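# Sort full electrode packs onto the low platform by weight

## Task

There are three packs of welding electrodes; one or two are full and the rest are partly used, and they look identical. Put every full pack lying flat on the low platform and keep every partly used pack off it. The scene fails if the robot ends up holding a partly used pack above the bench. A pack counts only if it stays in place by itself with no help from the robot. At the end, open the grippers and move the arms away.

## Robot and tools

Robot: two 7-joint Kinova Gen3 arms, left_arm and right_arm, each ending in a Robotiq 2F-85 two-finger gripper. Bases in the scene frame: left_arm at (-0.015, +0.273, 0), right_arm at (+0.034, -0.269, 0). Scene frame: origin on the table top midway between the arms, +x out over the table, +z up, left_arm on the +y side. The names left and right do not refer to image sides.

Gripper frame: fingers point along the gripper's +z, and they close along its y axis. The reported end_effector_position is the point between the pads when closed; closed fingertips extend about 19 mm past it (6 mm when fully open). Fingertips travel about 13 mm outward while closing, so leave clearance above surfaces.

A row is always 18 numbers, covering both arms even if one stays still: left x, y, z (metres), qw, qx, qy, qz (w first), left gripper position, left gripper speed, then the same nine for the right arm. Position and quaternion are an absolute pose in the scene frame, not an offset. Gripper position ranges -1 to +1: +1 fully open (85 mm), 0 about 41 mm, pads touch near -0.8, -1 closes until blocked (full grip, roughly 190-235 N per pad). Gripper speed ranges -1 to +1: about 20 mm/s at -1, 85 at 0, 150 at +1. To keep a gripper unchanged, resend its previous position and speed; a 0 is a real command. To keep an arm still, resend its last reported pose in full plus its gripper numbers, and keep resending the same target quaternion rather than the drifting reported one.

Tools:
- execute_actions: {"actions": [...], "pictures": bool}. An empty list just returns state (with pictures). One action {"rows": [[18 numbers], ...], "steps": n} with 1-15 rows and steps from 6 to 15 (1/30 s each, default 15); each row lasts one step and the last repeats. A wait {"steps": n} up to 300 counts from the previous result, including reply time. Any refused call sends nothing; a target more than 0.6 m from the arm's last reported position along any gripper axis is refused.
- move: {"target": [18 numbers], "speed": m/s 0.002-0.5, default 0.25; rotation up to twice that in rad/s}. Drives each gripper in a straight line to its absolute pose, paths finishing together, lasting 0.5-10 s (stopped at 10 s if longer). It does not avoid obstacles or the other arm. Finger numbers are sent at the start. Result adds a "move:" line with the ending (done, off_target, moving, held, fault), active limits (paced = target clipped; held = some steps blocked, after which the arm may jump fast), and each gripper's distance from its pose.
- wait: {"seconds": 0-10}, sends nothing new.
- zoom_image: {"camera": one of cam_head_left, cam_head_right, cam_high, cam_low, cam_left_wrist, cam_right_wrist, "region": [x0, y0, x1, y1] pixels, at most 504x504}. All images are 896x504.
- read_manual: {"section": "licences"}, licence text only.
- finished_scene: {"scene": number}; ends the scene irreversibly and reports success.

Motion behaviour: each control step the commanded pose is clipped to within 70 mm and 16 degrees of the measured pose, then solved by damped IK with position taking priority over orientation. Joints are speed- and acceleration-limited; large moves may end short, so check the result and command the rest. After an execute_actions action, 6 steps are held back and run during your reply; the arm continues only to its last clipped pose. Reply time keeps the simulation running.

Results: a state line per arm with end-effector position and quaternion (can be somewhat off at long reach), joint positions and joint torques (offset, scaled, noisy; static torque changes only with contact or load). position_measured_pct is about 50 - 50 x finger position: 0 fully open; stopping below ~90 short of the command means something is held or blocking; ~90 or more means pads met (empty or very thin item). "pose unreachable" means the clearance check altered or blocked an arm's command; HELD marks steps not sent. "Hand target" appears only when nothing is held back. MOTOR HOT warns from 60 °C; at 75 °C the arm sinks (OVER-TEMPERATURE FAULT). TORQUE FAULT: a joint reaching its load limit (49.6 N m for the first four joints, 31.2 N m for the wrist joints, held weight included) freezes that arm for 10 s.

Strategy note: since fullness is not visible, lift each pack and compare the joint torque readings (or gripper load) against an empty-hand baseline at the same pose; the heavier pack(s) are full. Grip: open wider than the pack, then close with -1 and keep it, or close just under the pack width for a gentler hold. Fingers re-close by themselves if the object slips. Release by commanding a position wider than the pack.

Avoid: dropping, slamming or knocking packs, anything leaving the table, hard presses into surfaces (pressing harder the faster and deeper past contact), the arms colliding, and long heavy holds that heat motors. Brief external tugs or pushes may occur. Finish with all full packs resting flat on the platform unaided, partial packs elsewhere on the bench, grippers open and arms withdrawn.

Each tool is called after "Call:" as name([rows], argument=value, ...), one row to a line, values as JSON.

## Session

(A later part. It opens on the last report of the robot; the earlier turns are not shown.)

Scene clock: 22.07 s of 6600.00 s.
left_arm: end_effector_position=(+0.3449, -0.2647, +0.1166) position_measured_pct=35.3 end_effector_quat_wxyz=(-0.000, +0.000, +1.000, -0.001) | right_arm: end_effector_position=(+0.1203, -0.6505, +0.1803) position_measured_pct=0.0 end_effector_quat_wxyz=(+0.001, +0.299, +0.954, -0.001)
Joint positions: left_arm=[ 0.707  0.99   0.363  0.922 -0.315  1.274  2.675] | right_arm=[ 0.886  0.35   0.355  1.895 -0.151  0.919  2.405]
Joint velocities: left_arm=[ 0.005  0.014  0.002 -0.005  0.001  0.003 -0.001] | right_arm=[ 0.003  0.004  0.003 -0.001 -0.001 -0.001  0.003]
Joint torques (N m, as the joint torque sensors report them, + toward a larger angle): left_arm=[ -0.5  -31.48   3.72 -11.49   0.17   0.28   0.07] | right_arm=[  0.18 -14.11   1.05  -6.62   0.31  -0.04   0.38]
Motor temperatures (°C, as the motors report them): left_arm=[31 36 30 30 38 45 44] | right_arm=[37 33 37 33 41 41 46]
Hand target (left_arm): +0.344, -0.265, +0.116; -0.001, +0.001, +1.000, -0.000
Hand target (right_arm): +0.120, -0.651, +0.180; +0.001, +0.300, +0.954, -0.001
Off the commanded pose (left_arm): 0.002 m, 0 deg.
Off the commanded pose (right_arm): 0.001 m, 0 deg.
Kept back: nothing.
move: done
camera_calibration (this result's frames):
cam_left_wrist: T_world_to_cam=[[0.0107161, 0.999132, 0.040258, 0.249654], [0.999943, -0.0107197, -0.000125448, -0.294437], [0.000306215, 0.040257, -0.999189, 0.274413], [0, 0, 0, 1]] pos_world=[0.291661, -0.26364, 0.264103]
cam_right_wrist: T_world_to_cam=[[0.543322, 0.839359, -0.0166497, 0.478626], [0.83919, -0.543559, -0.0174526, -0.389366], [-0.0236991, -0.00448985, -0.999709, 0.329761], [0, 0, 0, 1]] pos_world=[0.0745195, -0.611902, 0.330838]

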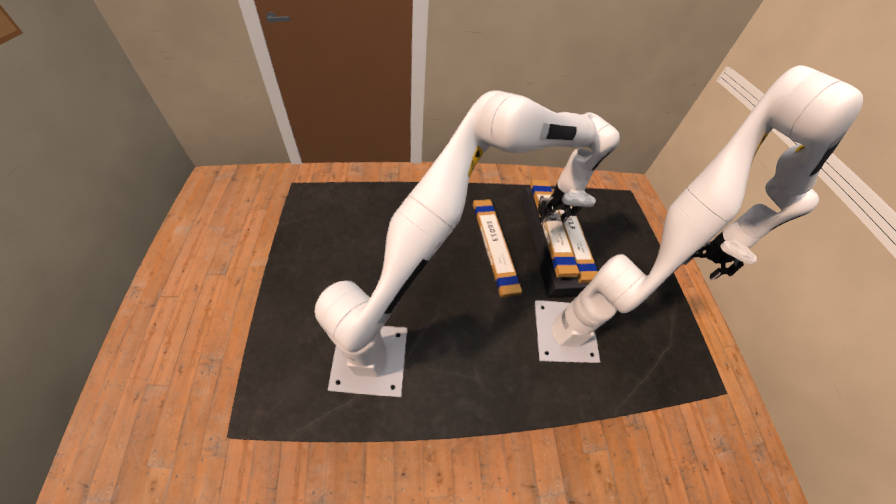

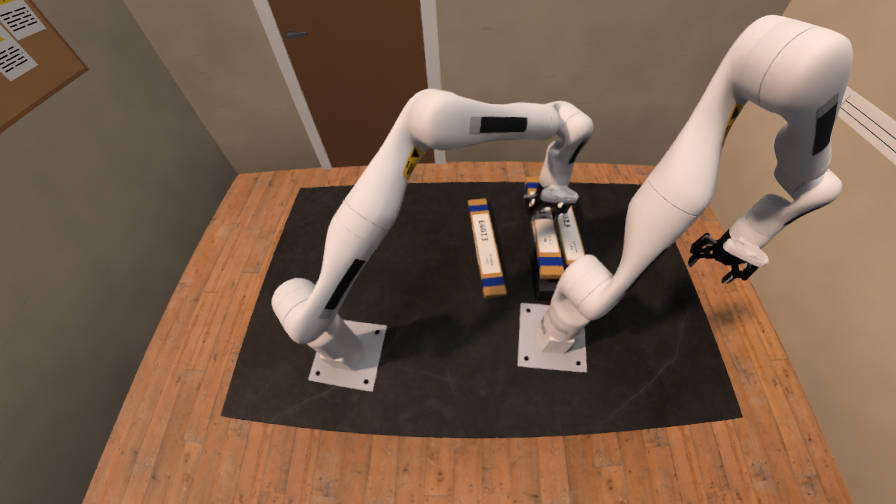

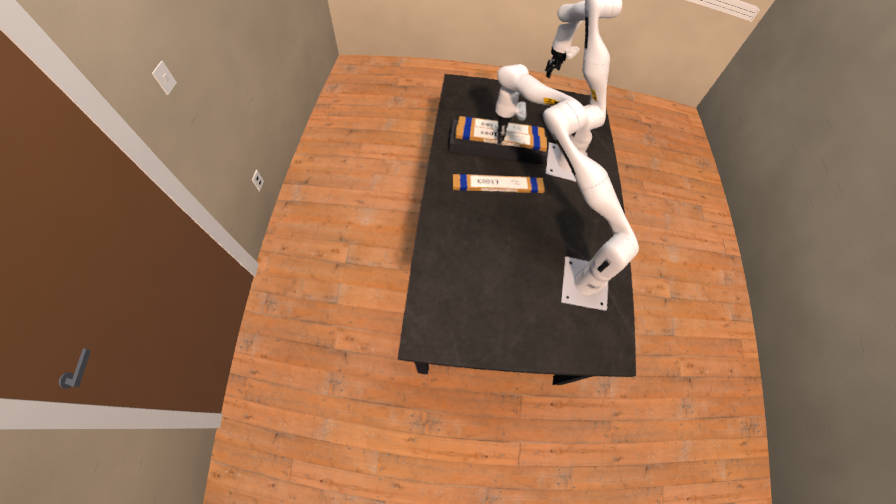

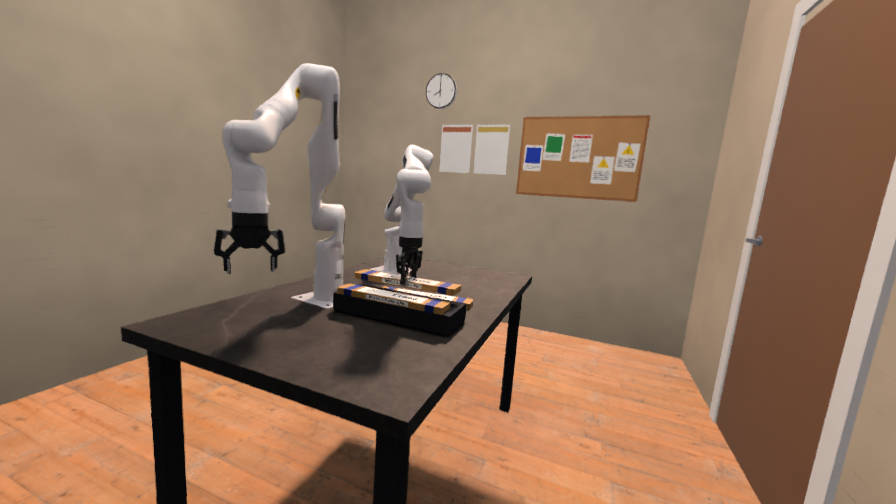

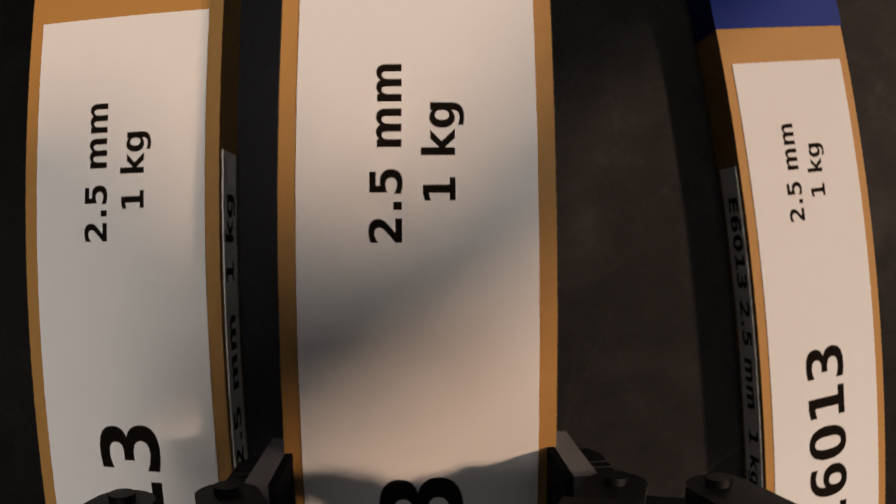

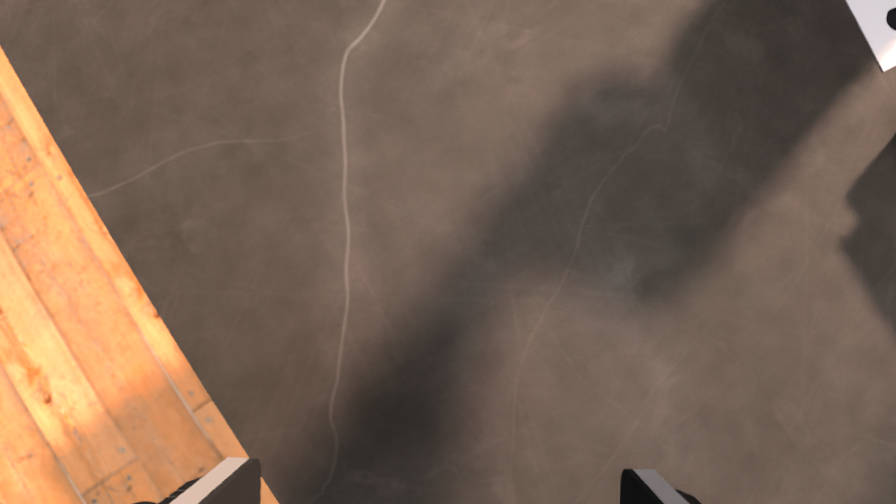

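Gap ≈24 mm; shift slightly inward.

Call:
move(target=[0.345,-0.268,0.079,0,0,1,0,-1,0,0.12,-0.65,0.18,0,0.3,0.954,0,1,1], speed=0.03)

Scene clock: 23.77 s of 6600.00 s.
left_arm: end_effector_position=(+0.3451, -0.2680, +0.0814) position_measured_pct=35.3 end_effector_quat_wxyz=(+0.000, -0.000, +1.000, -0.000) | right_arm: end_effector_position=(+0.1200, -0.6500, +0.1800) position_measured_pct=0.0 end_effector_quat_wxyz=(+0.000, +0.300, +0.954, -0.000)
Joint positions: left_arm=[ 0.712  1.033  0.353  0.947 -0.324  1.207  2.686] | right_arm=[ 0.886  0.352  0.355  1.894 -0.151  0.922  2.404]
Joint velocities: left_arm=[-0.002 -0.    -0.     0.001 -0.    -0.001  0.001] | right_arm=[-0.     0.    -0.     0.     0.     0.    -0.001]
Joint torques (N m, as the joint torque sensors report them, + toward a larger angle): left_arm=[ -0.44 -22.38   2.48  -8.48  -0.25  -1.22   0.18] | right_arm=[  0.14 -14.02   1.21  -6.52   0.15  -0.02   0.43]
Motor temperatures (°C, as the motors report them): left_arm=[31 36 30 30 38 45 44] | right_arm=[37 33 37 33 41 41 46]
Hand target (left_arm): +0.345, -0.268, +0.079; +0.000, -0.000, +1.000, +0.000
Hand target (right_arm): +0.120, -0.650, +0.180; +0.000, +0.300, +0.954, +0.000
Off the commanded pose (left_arm): 0.002 m, 0 deg.
Off the commanded pose (right_arm): 0.000 m, 0 deg.
Kept back: nothing.
move: done
camera_calibration (this result's frames):
cam_left_wrist: T_world_to_cam=[[0.00982537, 0.999116, 0.0408673, 0.254577], [0.99995, -0.00988251, 0.0011965, -0.294529], [0.00159931, 0.0408535, -0.999164, 0.239103], [0, 0, 0, 1]] pos_world=[0.29163, -0.267031, 0.228851]
cam_right_wrist: T_world_to_cam=[[0.544216, 0.838813, -0.0148572, 0.477528], [0.838569, -0.544417, -0.0203042, -0.388836], [-0.0251199, -0.00140888, -0.999683, 0.331663], [0, 0, 0, 1]] pos_world=[0.0745185, -0.611778, 0.330758]

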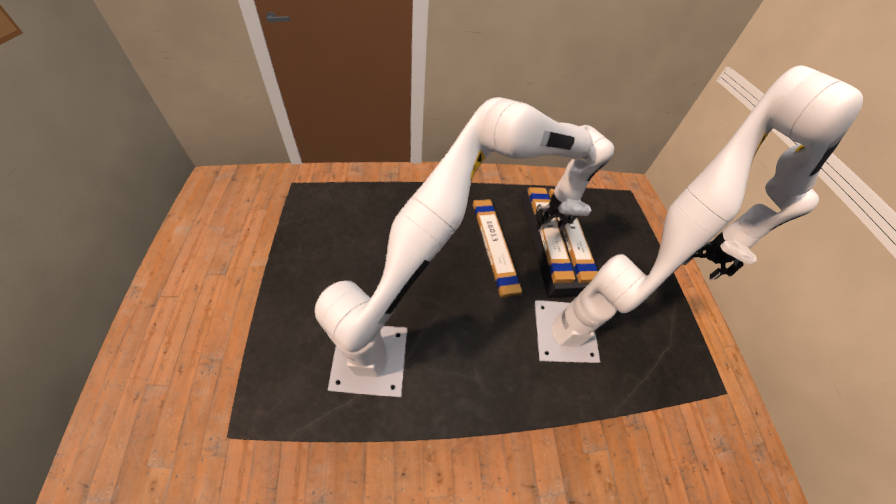

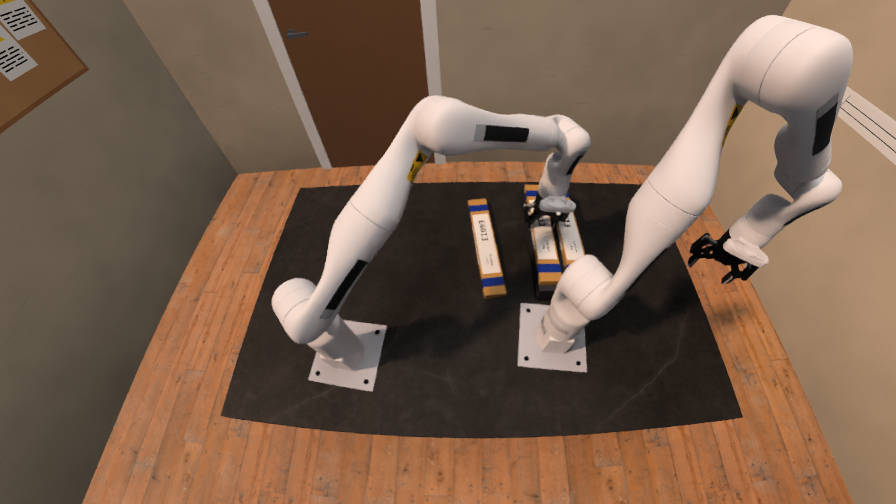

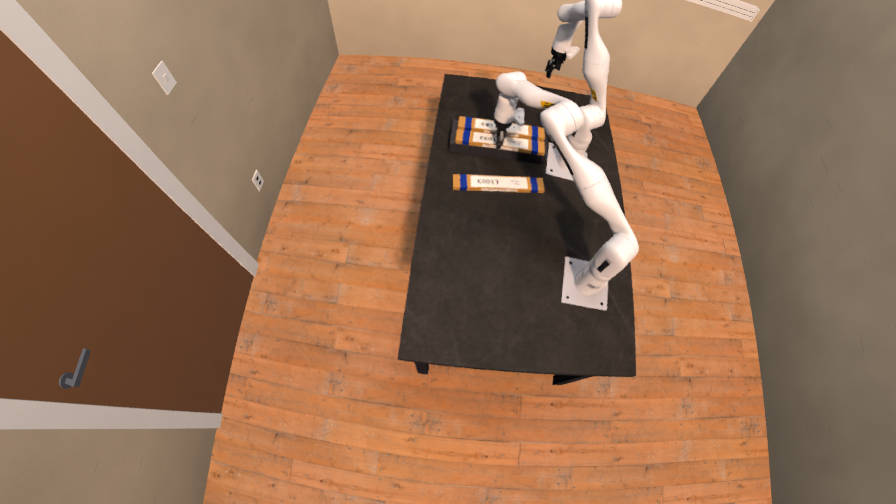

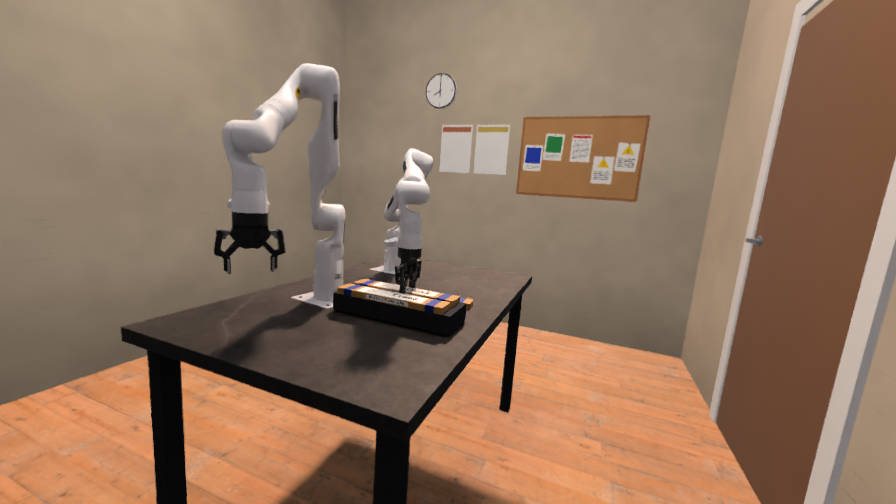

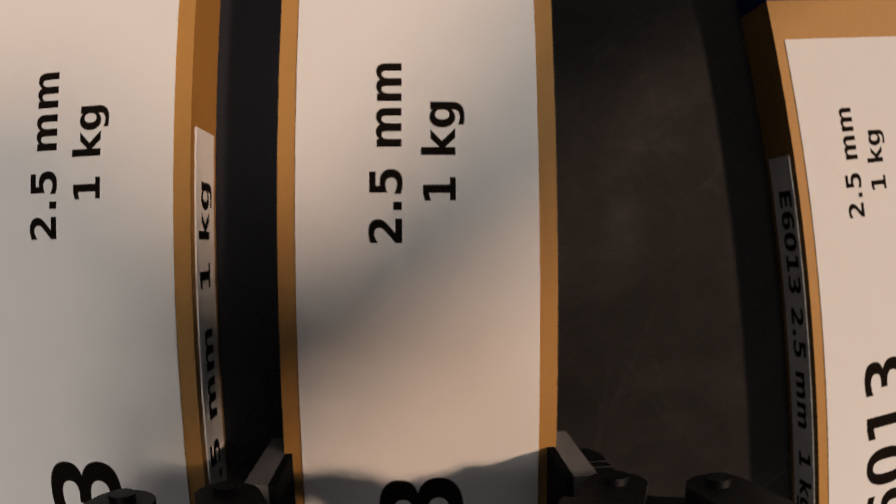

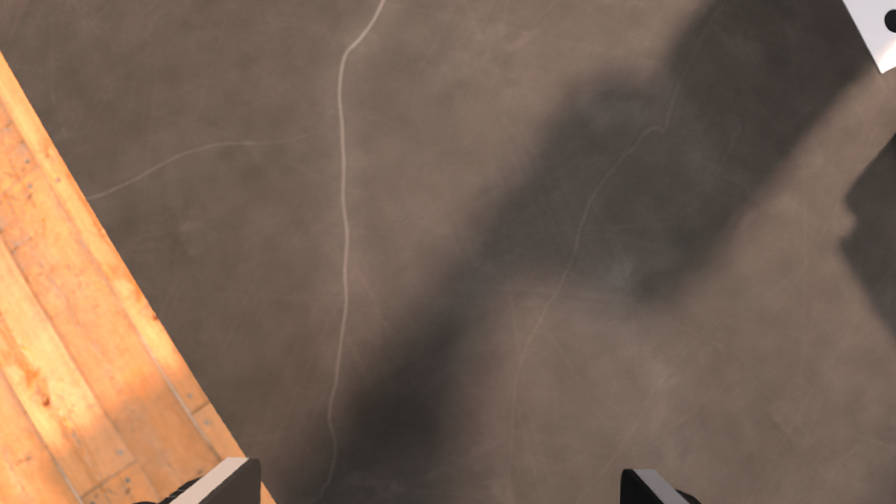

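Call:
execute_actions([
  {"rows":[[0.345,-0.268,0.0815,0,0,1,0,0.58,0,0.12,-0.65,0.18,0,0.3,0.954,0,1,1]],"steps":10},
])

Call:
move(target=[0.345,-0.268,0.125,0,0,1,0,0.58,0,0.12,-0.65,0.18,0,0.3,0.954,0,1,1], speed=0.1)

Call:
move(target=[0.33,0.05,0.22,0,0,1,0,0.58,0,0.12,-0.65,0.18,0,0.3,0.954,0,1,1], speed=0.3)

Scene clock: 24.13 s of 6600.00 s.
left_arm: end_effector_position=(+0.3448, -0.2675, +0.0801) position_measured_pct=31.0 end_effector_quat_wxyz=(-0.000, -0.000, +1.000, +0.001) | right_arm: end_effector_position=(+0.1200, -0.6500, +0.1800) position_measured_pct=0.0 end_effector_quat_wxyz=(+0.000, +0.300, +0.954, -0.000)
Joint positions: left_arm=[ 0.712  1.035  0.353  0.947 -0.324  1.208  2.685] | right_arm=[ 0.886  0.352  0.355  1.894 -0.151  0.922  2.404]
Joint velocities: left_arm=[-0.     0.012 -0.001 -0.003  0.001  0.024 -0.005] | right_arm=[-0.    -0.     0.     0.001  0.002  0.001 -0.001]
Joint torques (N m, as the joint torque sensors report them, + toward a larger angle): left_arm=[ -0.64 -28.03   3.71  -9.     0.02   0.67   0.25] | right_arm=[  0.33 -13.85   1.17  -6.41   0.27   0.06   0.48]
Motor temperatures (°C, as the motors report them): left_arm=[31 36 30 30 38 45 44] | right_arm=[37 33 37 33 41 41 46]
Steps of this call (steps 1 to 7: nothing new was sent; steps 8 to 11: the first 4 steps of this action). Readings (end_effector_position | what the end effector reports):
8: left_arm (+0.3451, -0.2680, +0.0818) | right_arm (+0.1200, -0.6500, +0.1800) | left_arm position_measured_pct=35.3 | right_arm position_measured_pct=0.0
9: left_arm (+0.3450, -0.2678, +0.0814) | right_arm (+0.1200, -0.6500, +0.1800) | left_arm position_measured_pct=35.3 | right_arm position_measured_pct=0.0
11: the state above

Scene clock: 25.30 s of 6600.00 s.
left_arm: end_effector_position=(+0.3449, -0.2679, +0.1250) position_measured_pct=21.0 end_effector_quat_wxyz=(-0.000, +0.000, +1.000, -0.000) | right_arm: end_effector_position=(+0.1200, -0.6500, +0.1800) position_measured_pct=0.0 end_effector_quat_wxyz=(+0.000, +0.300, +0.954, -0.000)
Joint positions: left_arm=[ 0.714  0.99   0.364  0.892 -0.314  1.303  2.673] | right_arm=[ 0.886  0.352  0.355  1.894 -0.151  0.922  2.404]
Joint velocities: left_arm=[-0.002  0.     0.    -0.     0.     0.001  0.   ] | right_arm=[ 0.002  0.001  0.     0.    -0.001  0.001  0.002]
Joint torques (N m, as the joint torque sensors report them, + toward a larger angle): left_arm=[ -0.47 -25.22   2.63  -8.84  -0.09   0.08   0.07] | right_arm=[  0.23 -13.87   1.3   -6.35   0.21  -0.08   0.46]
Motor temperatures (°C, as the motors report them): left_arm=[31 36 30 30 38 45 44] | right_arm=[37 33 37 33 41 41 46]
Hand target (left_arm): +0.345, -0.268, +0.125; -0.000, +0.000, +1.000, -0.000
Hand target (right_arm): +0.120, -0.650, +0.180; +0.000, +0.300, +0.954, +0.000
Off your previous action's commanded pose (left_arm): 0.001 m, 0 deg at its last step (step 6 of this call).
Off your previous action's commanded pose (right_arm): 0.000 m, 0 deg at its last step (step 6 of this call).
Off the commanded pose (left_arm): 0.000 m, 0 deg.
Off the commanded pose (right_arm): 0.000 m, 0 deg.
Kept back: nothing.
move: done
camera_calibration (this result's frames):
cam_left_wrist: T_world_to_cam=[[0.0103658, 0.999089, 0.0414046, 0.252503], [0.999946, -0.0103819, 0.000175809, -0.294414], [0.000605509, 0.0414005, -0.999142, 0.283156], [0, 0, 0, 1]] pos_world=[0.291609, -0.267052, 0.272511]
cam_right_wrist: T_world_to_cam=[[0.544213, 0.838815, -0.0148586, 0.47753], [0.838571, -0.544414, -0.0203114, -0.388832], [-0.0251268, -0.00140623, -0.999683, 0.331666], [0, 0, 0, 1]] pos_world=[0.0745182, -0.611779, 0.330759]

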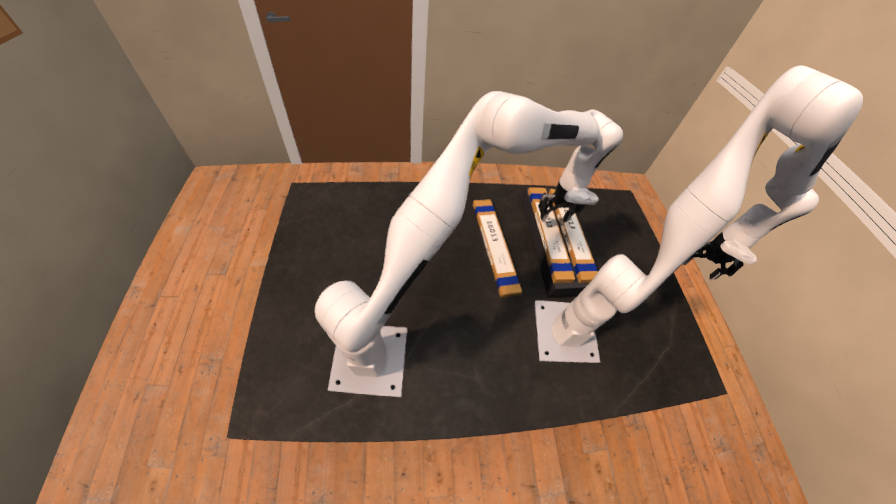

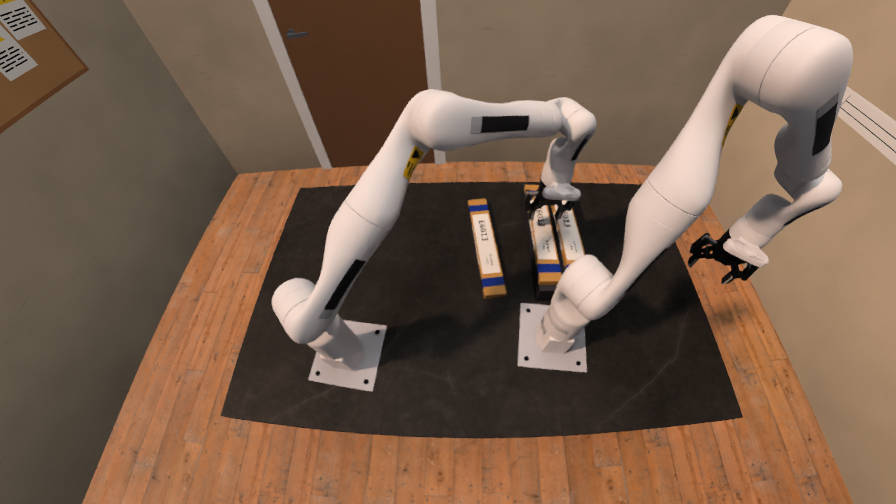

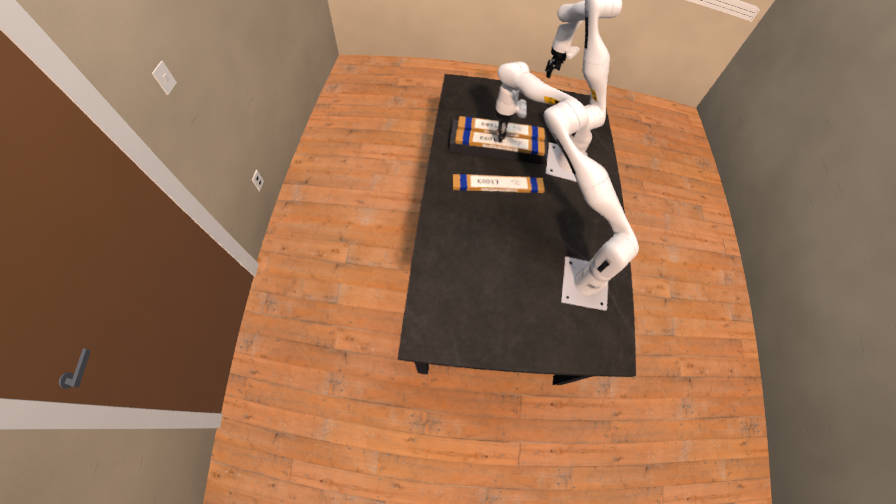

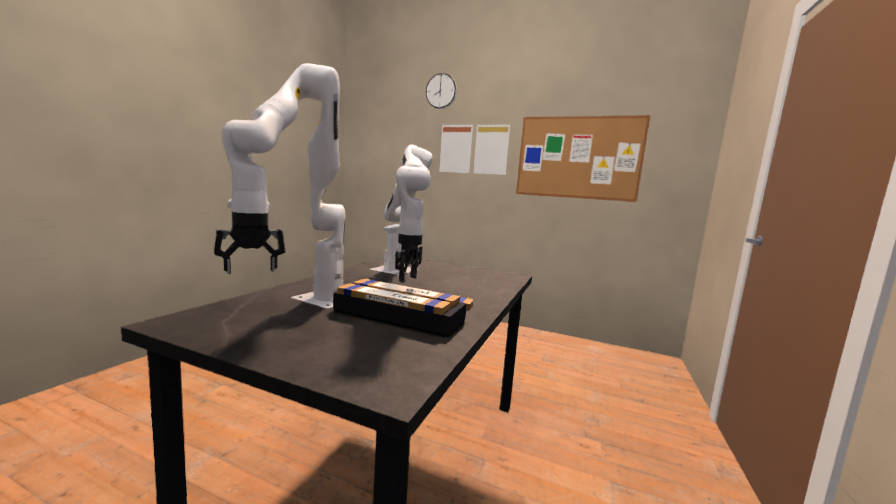

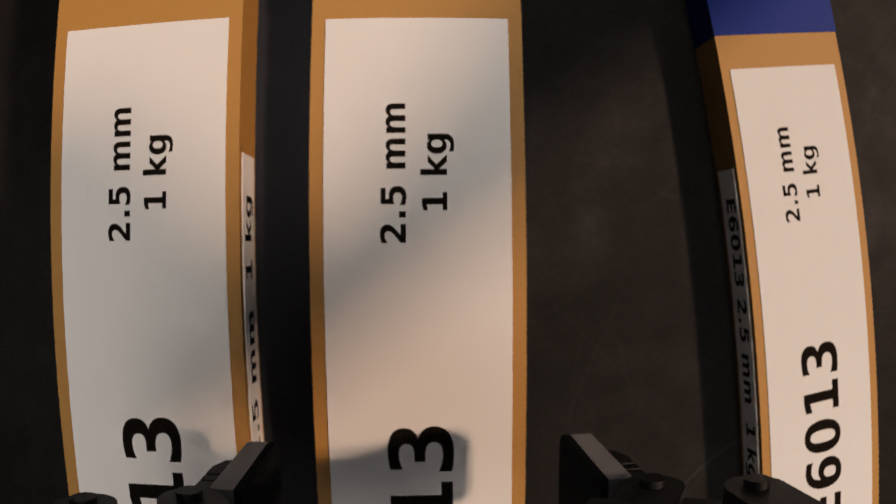

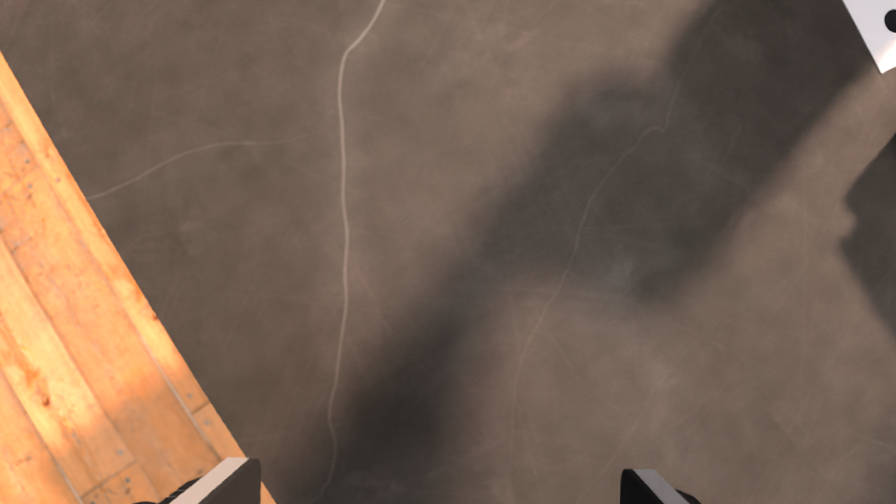

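Scene clock: 27.00 s of 6600.00 s.
left_arm: end_effector_position=(+0.3302, +0.0496, +0.2190) position_measured_pct=21.0 end_effector_quat_wxyz=(+0.000, -0.000, +1.000, -0.000) | right_arm: end_effector_position=(+0.1200, -0.6500, +0.1800) position_measured_pct=0.0 end_effector_quat_wxyz=(+0.000, +0.300, +0.954, -0.000)
Joint positions: left_arm=[ 0.135  0.342  0.377  1.762 -0.142  1.064  2.23 ] | right_arm=[ 0.886  0.352  0.355  1.894 -0.151  0.922  2.404]
Joint velocities: left_arm=[-0.002 -0.004 -0.002  0.     0.002  0.    -0.001] | right_arm=[-0.     0.001  0.001 -0.     0.001 -0.001 -0.001]
Joint torques (N m, as the joint torque sensors report them, + toward a larger angle): left_arm=[  0.02 -13.67   1.04  -8.35  -0.33   0.04   0.01] | right_arm=[  0.23 -14.     1.13  -6.65   0.19  -0.03   0.35]
Motor temperatures (°C, as the motors report them): left_arm=[31 36 30 30 38 45 44] | right_arm=[37 33 37 33 41 41 46]
Hand target (left_arm): +0.330, +0.050, +0.219; +0.001, -0.000, +1.000, -0.000
Hand target (right_arm): +0.120, -0.650, +0.180; +0.000, +0.300, +0.954, +0.000
Off the commanded pose (left_arm): 0.001 m, 0 deg.
Off the commanded pose (right_arm): 0.000 m, 0 deg.
Kept back: nothing.
move: done
camera_calibration (this result's frames):
cam_left_wrist: T_world_to_cam=[[0.00978838, 0.999094, 0.0414185, -0.0682717], [0.999951, -0.00983778, 0.000989093, -0.276596], [0.00139566, 0.0414068, -0.999141, 0.363718], [0, 0, 0, 1]] pos_world=[0.276743, 0.0504283, 0.366507]
cam_right_wrist: T_world_to_cam=[[0.544213, 0.838815, -0.0148586, 0.47753], [0.838571, -0.544414, -0.0203116, -0.388832], [-0.0251269, -0.00140617, -0.999683, 0.331666], [0, 0, 0, 1]] pos_world=[0.0745182, -0.611779, 0.330759]

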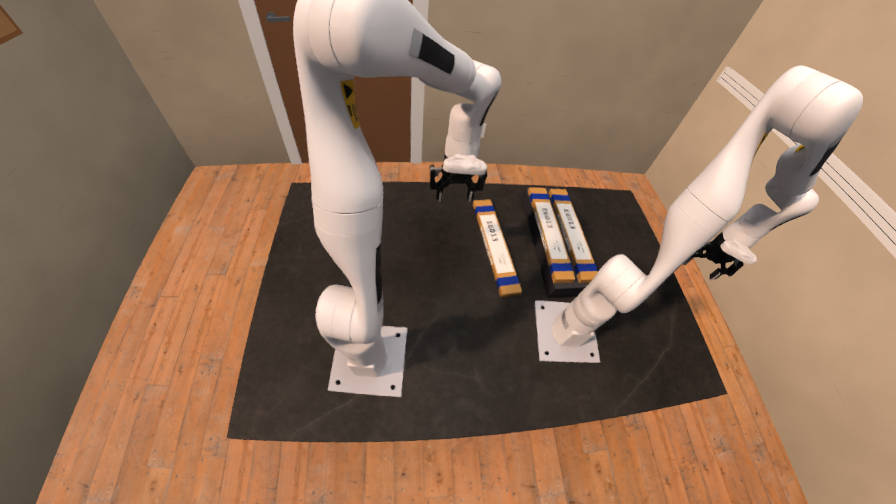

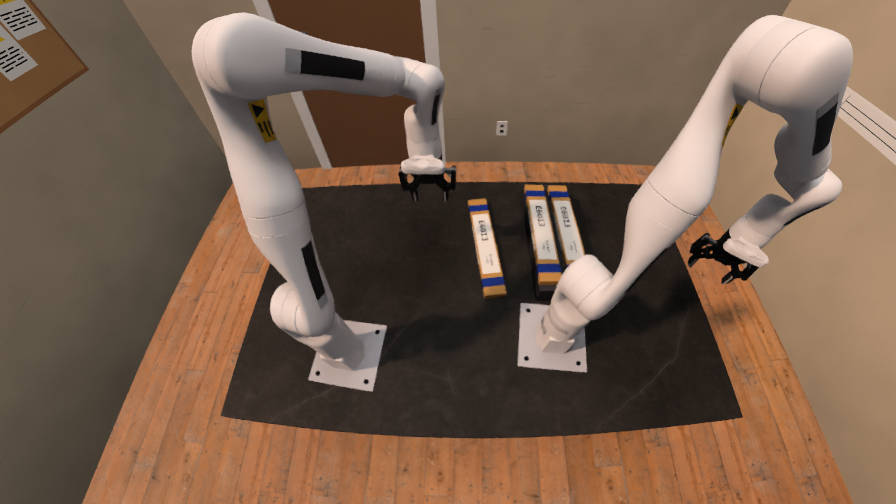

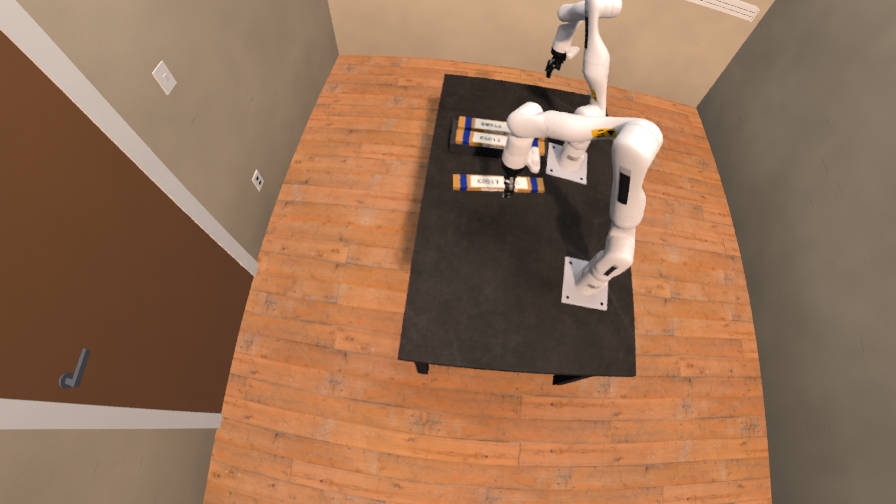

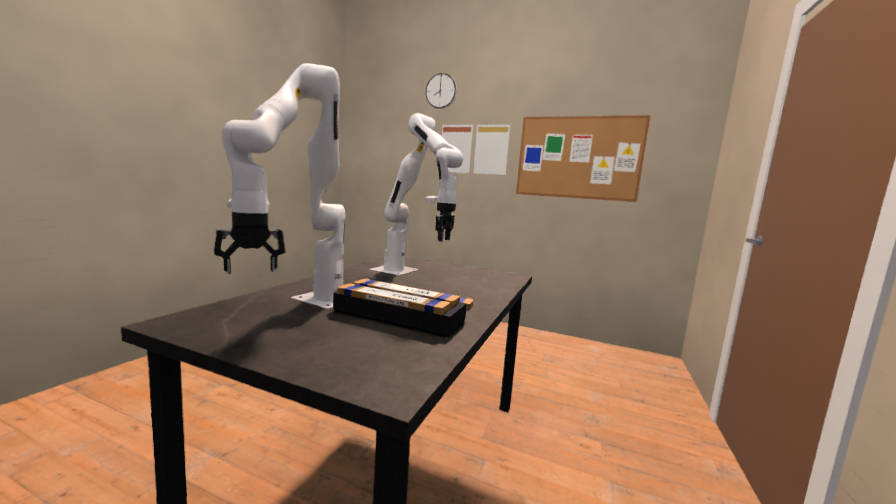

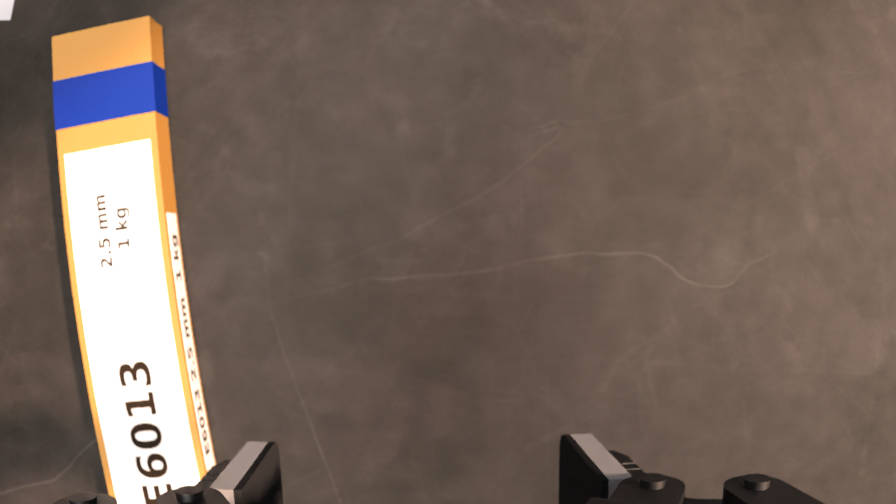

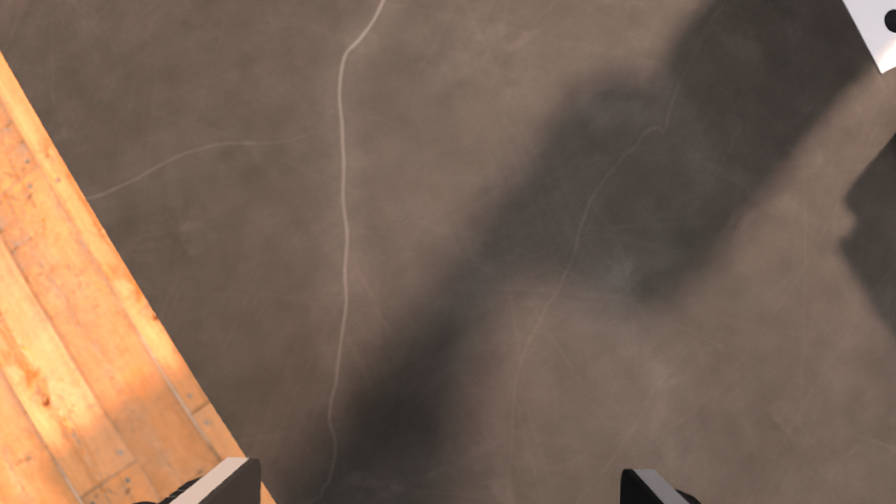

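Call:
finished_scene(scene=1)

The scene is finished: the task was done.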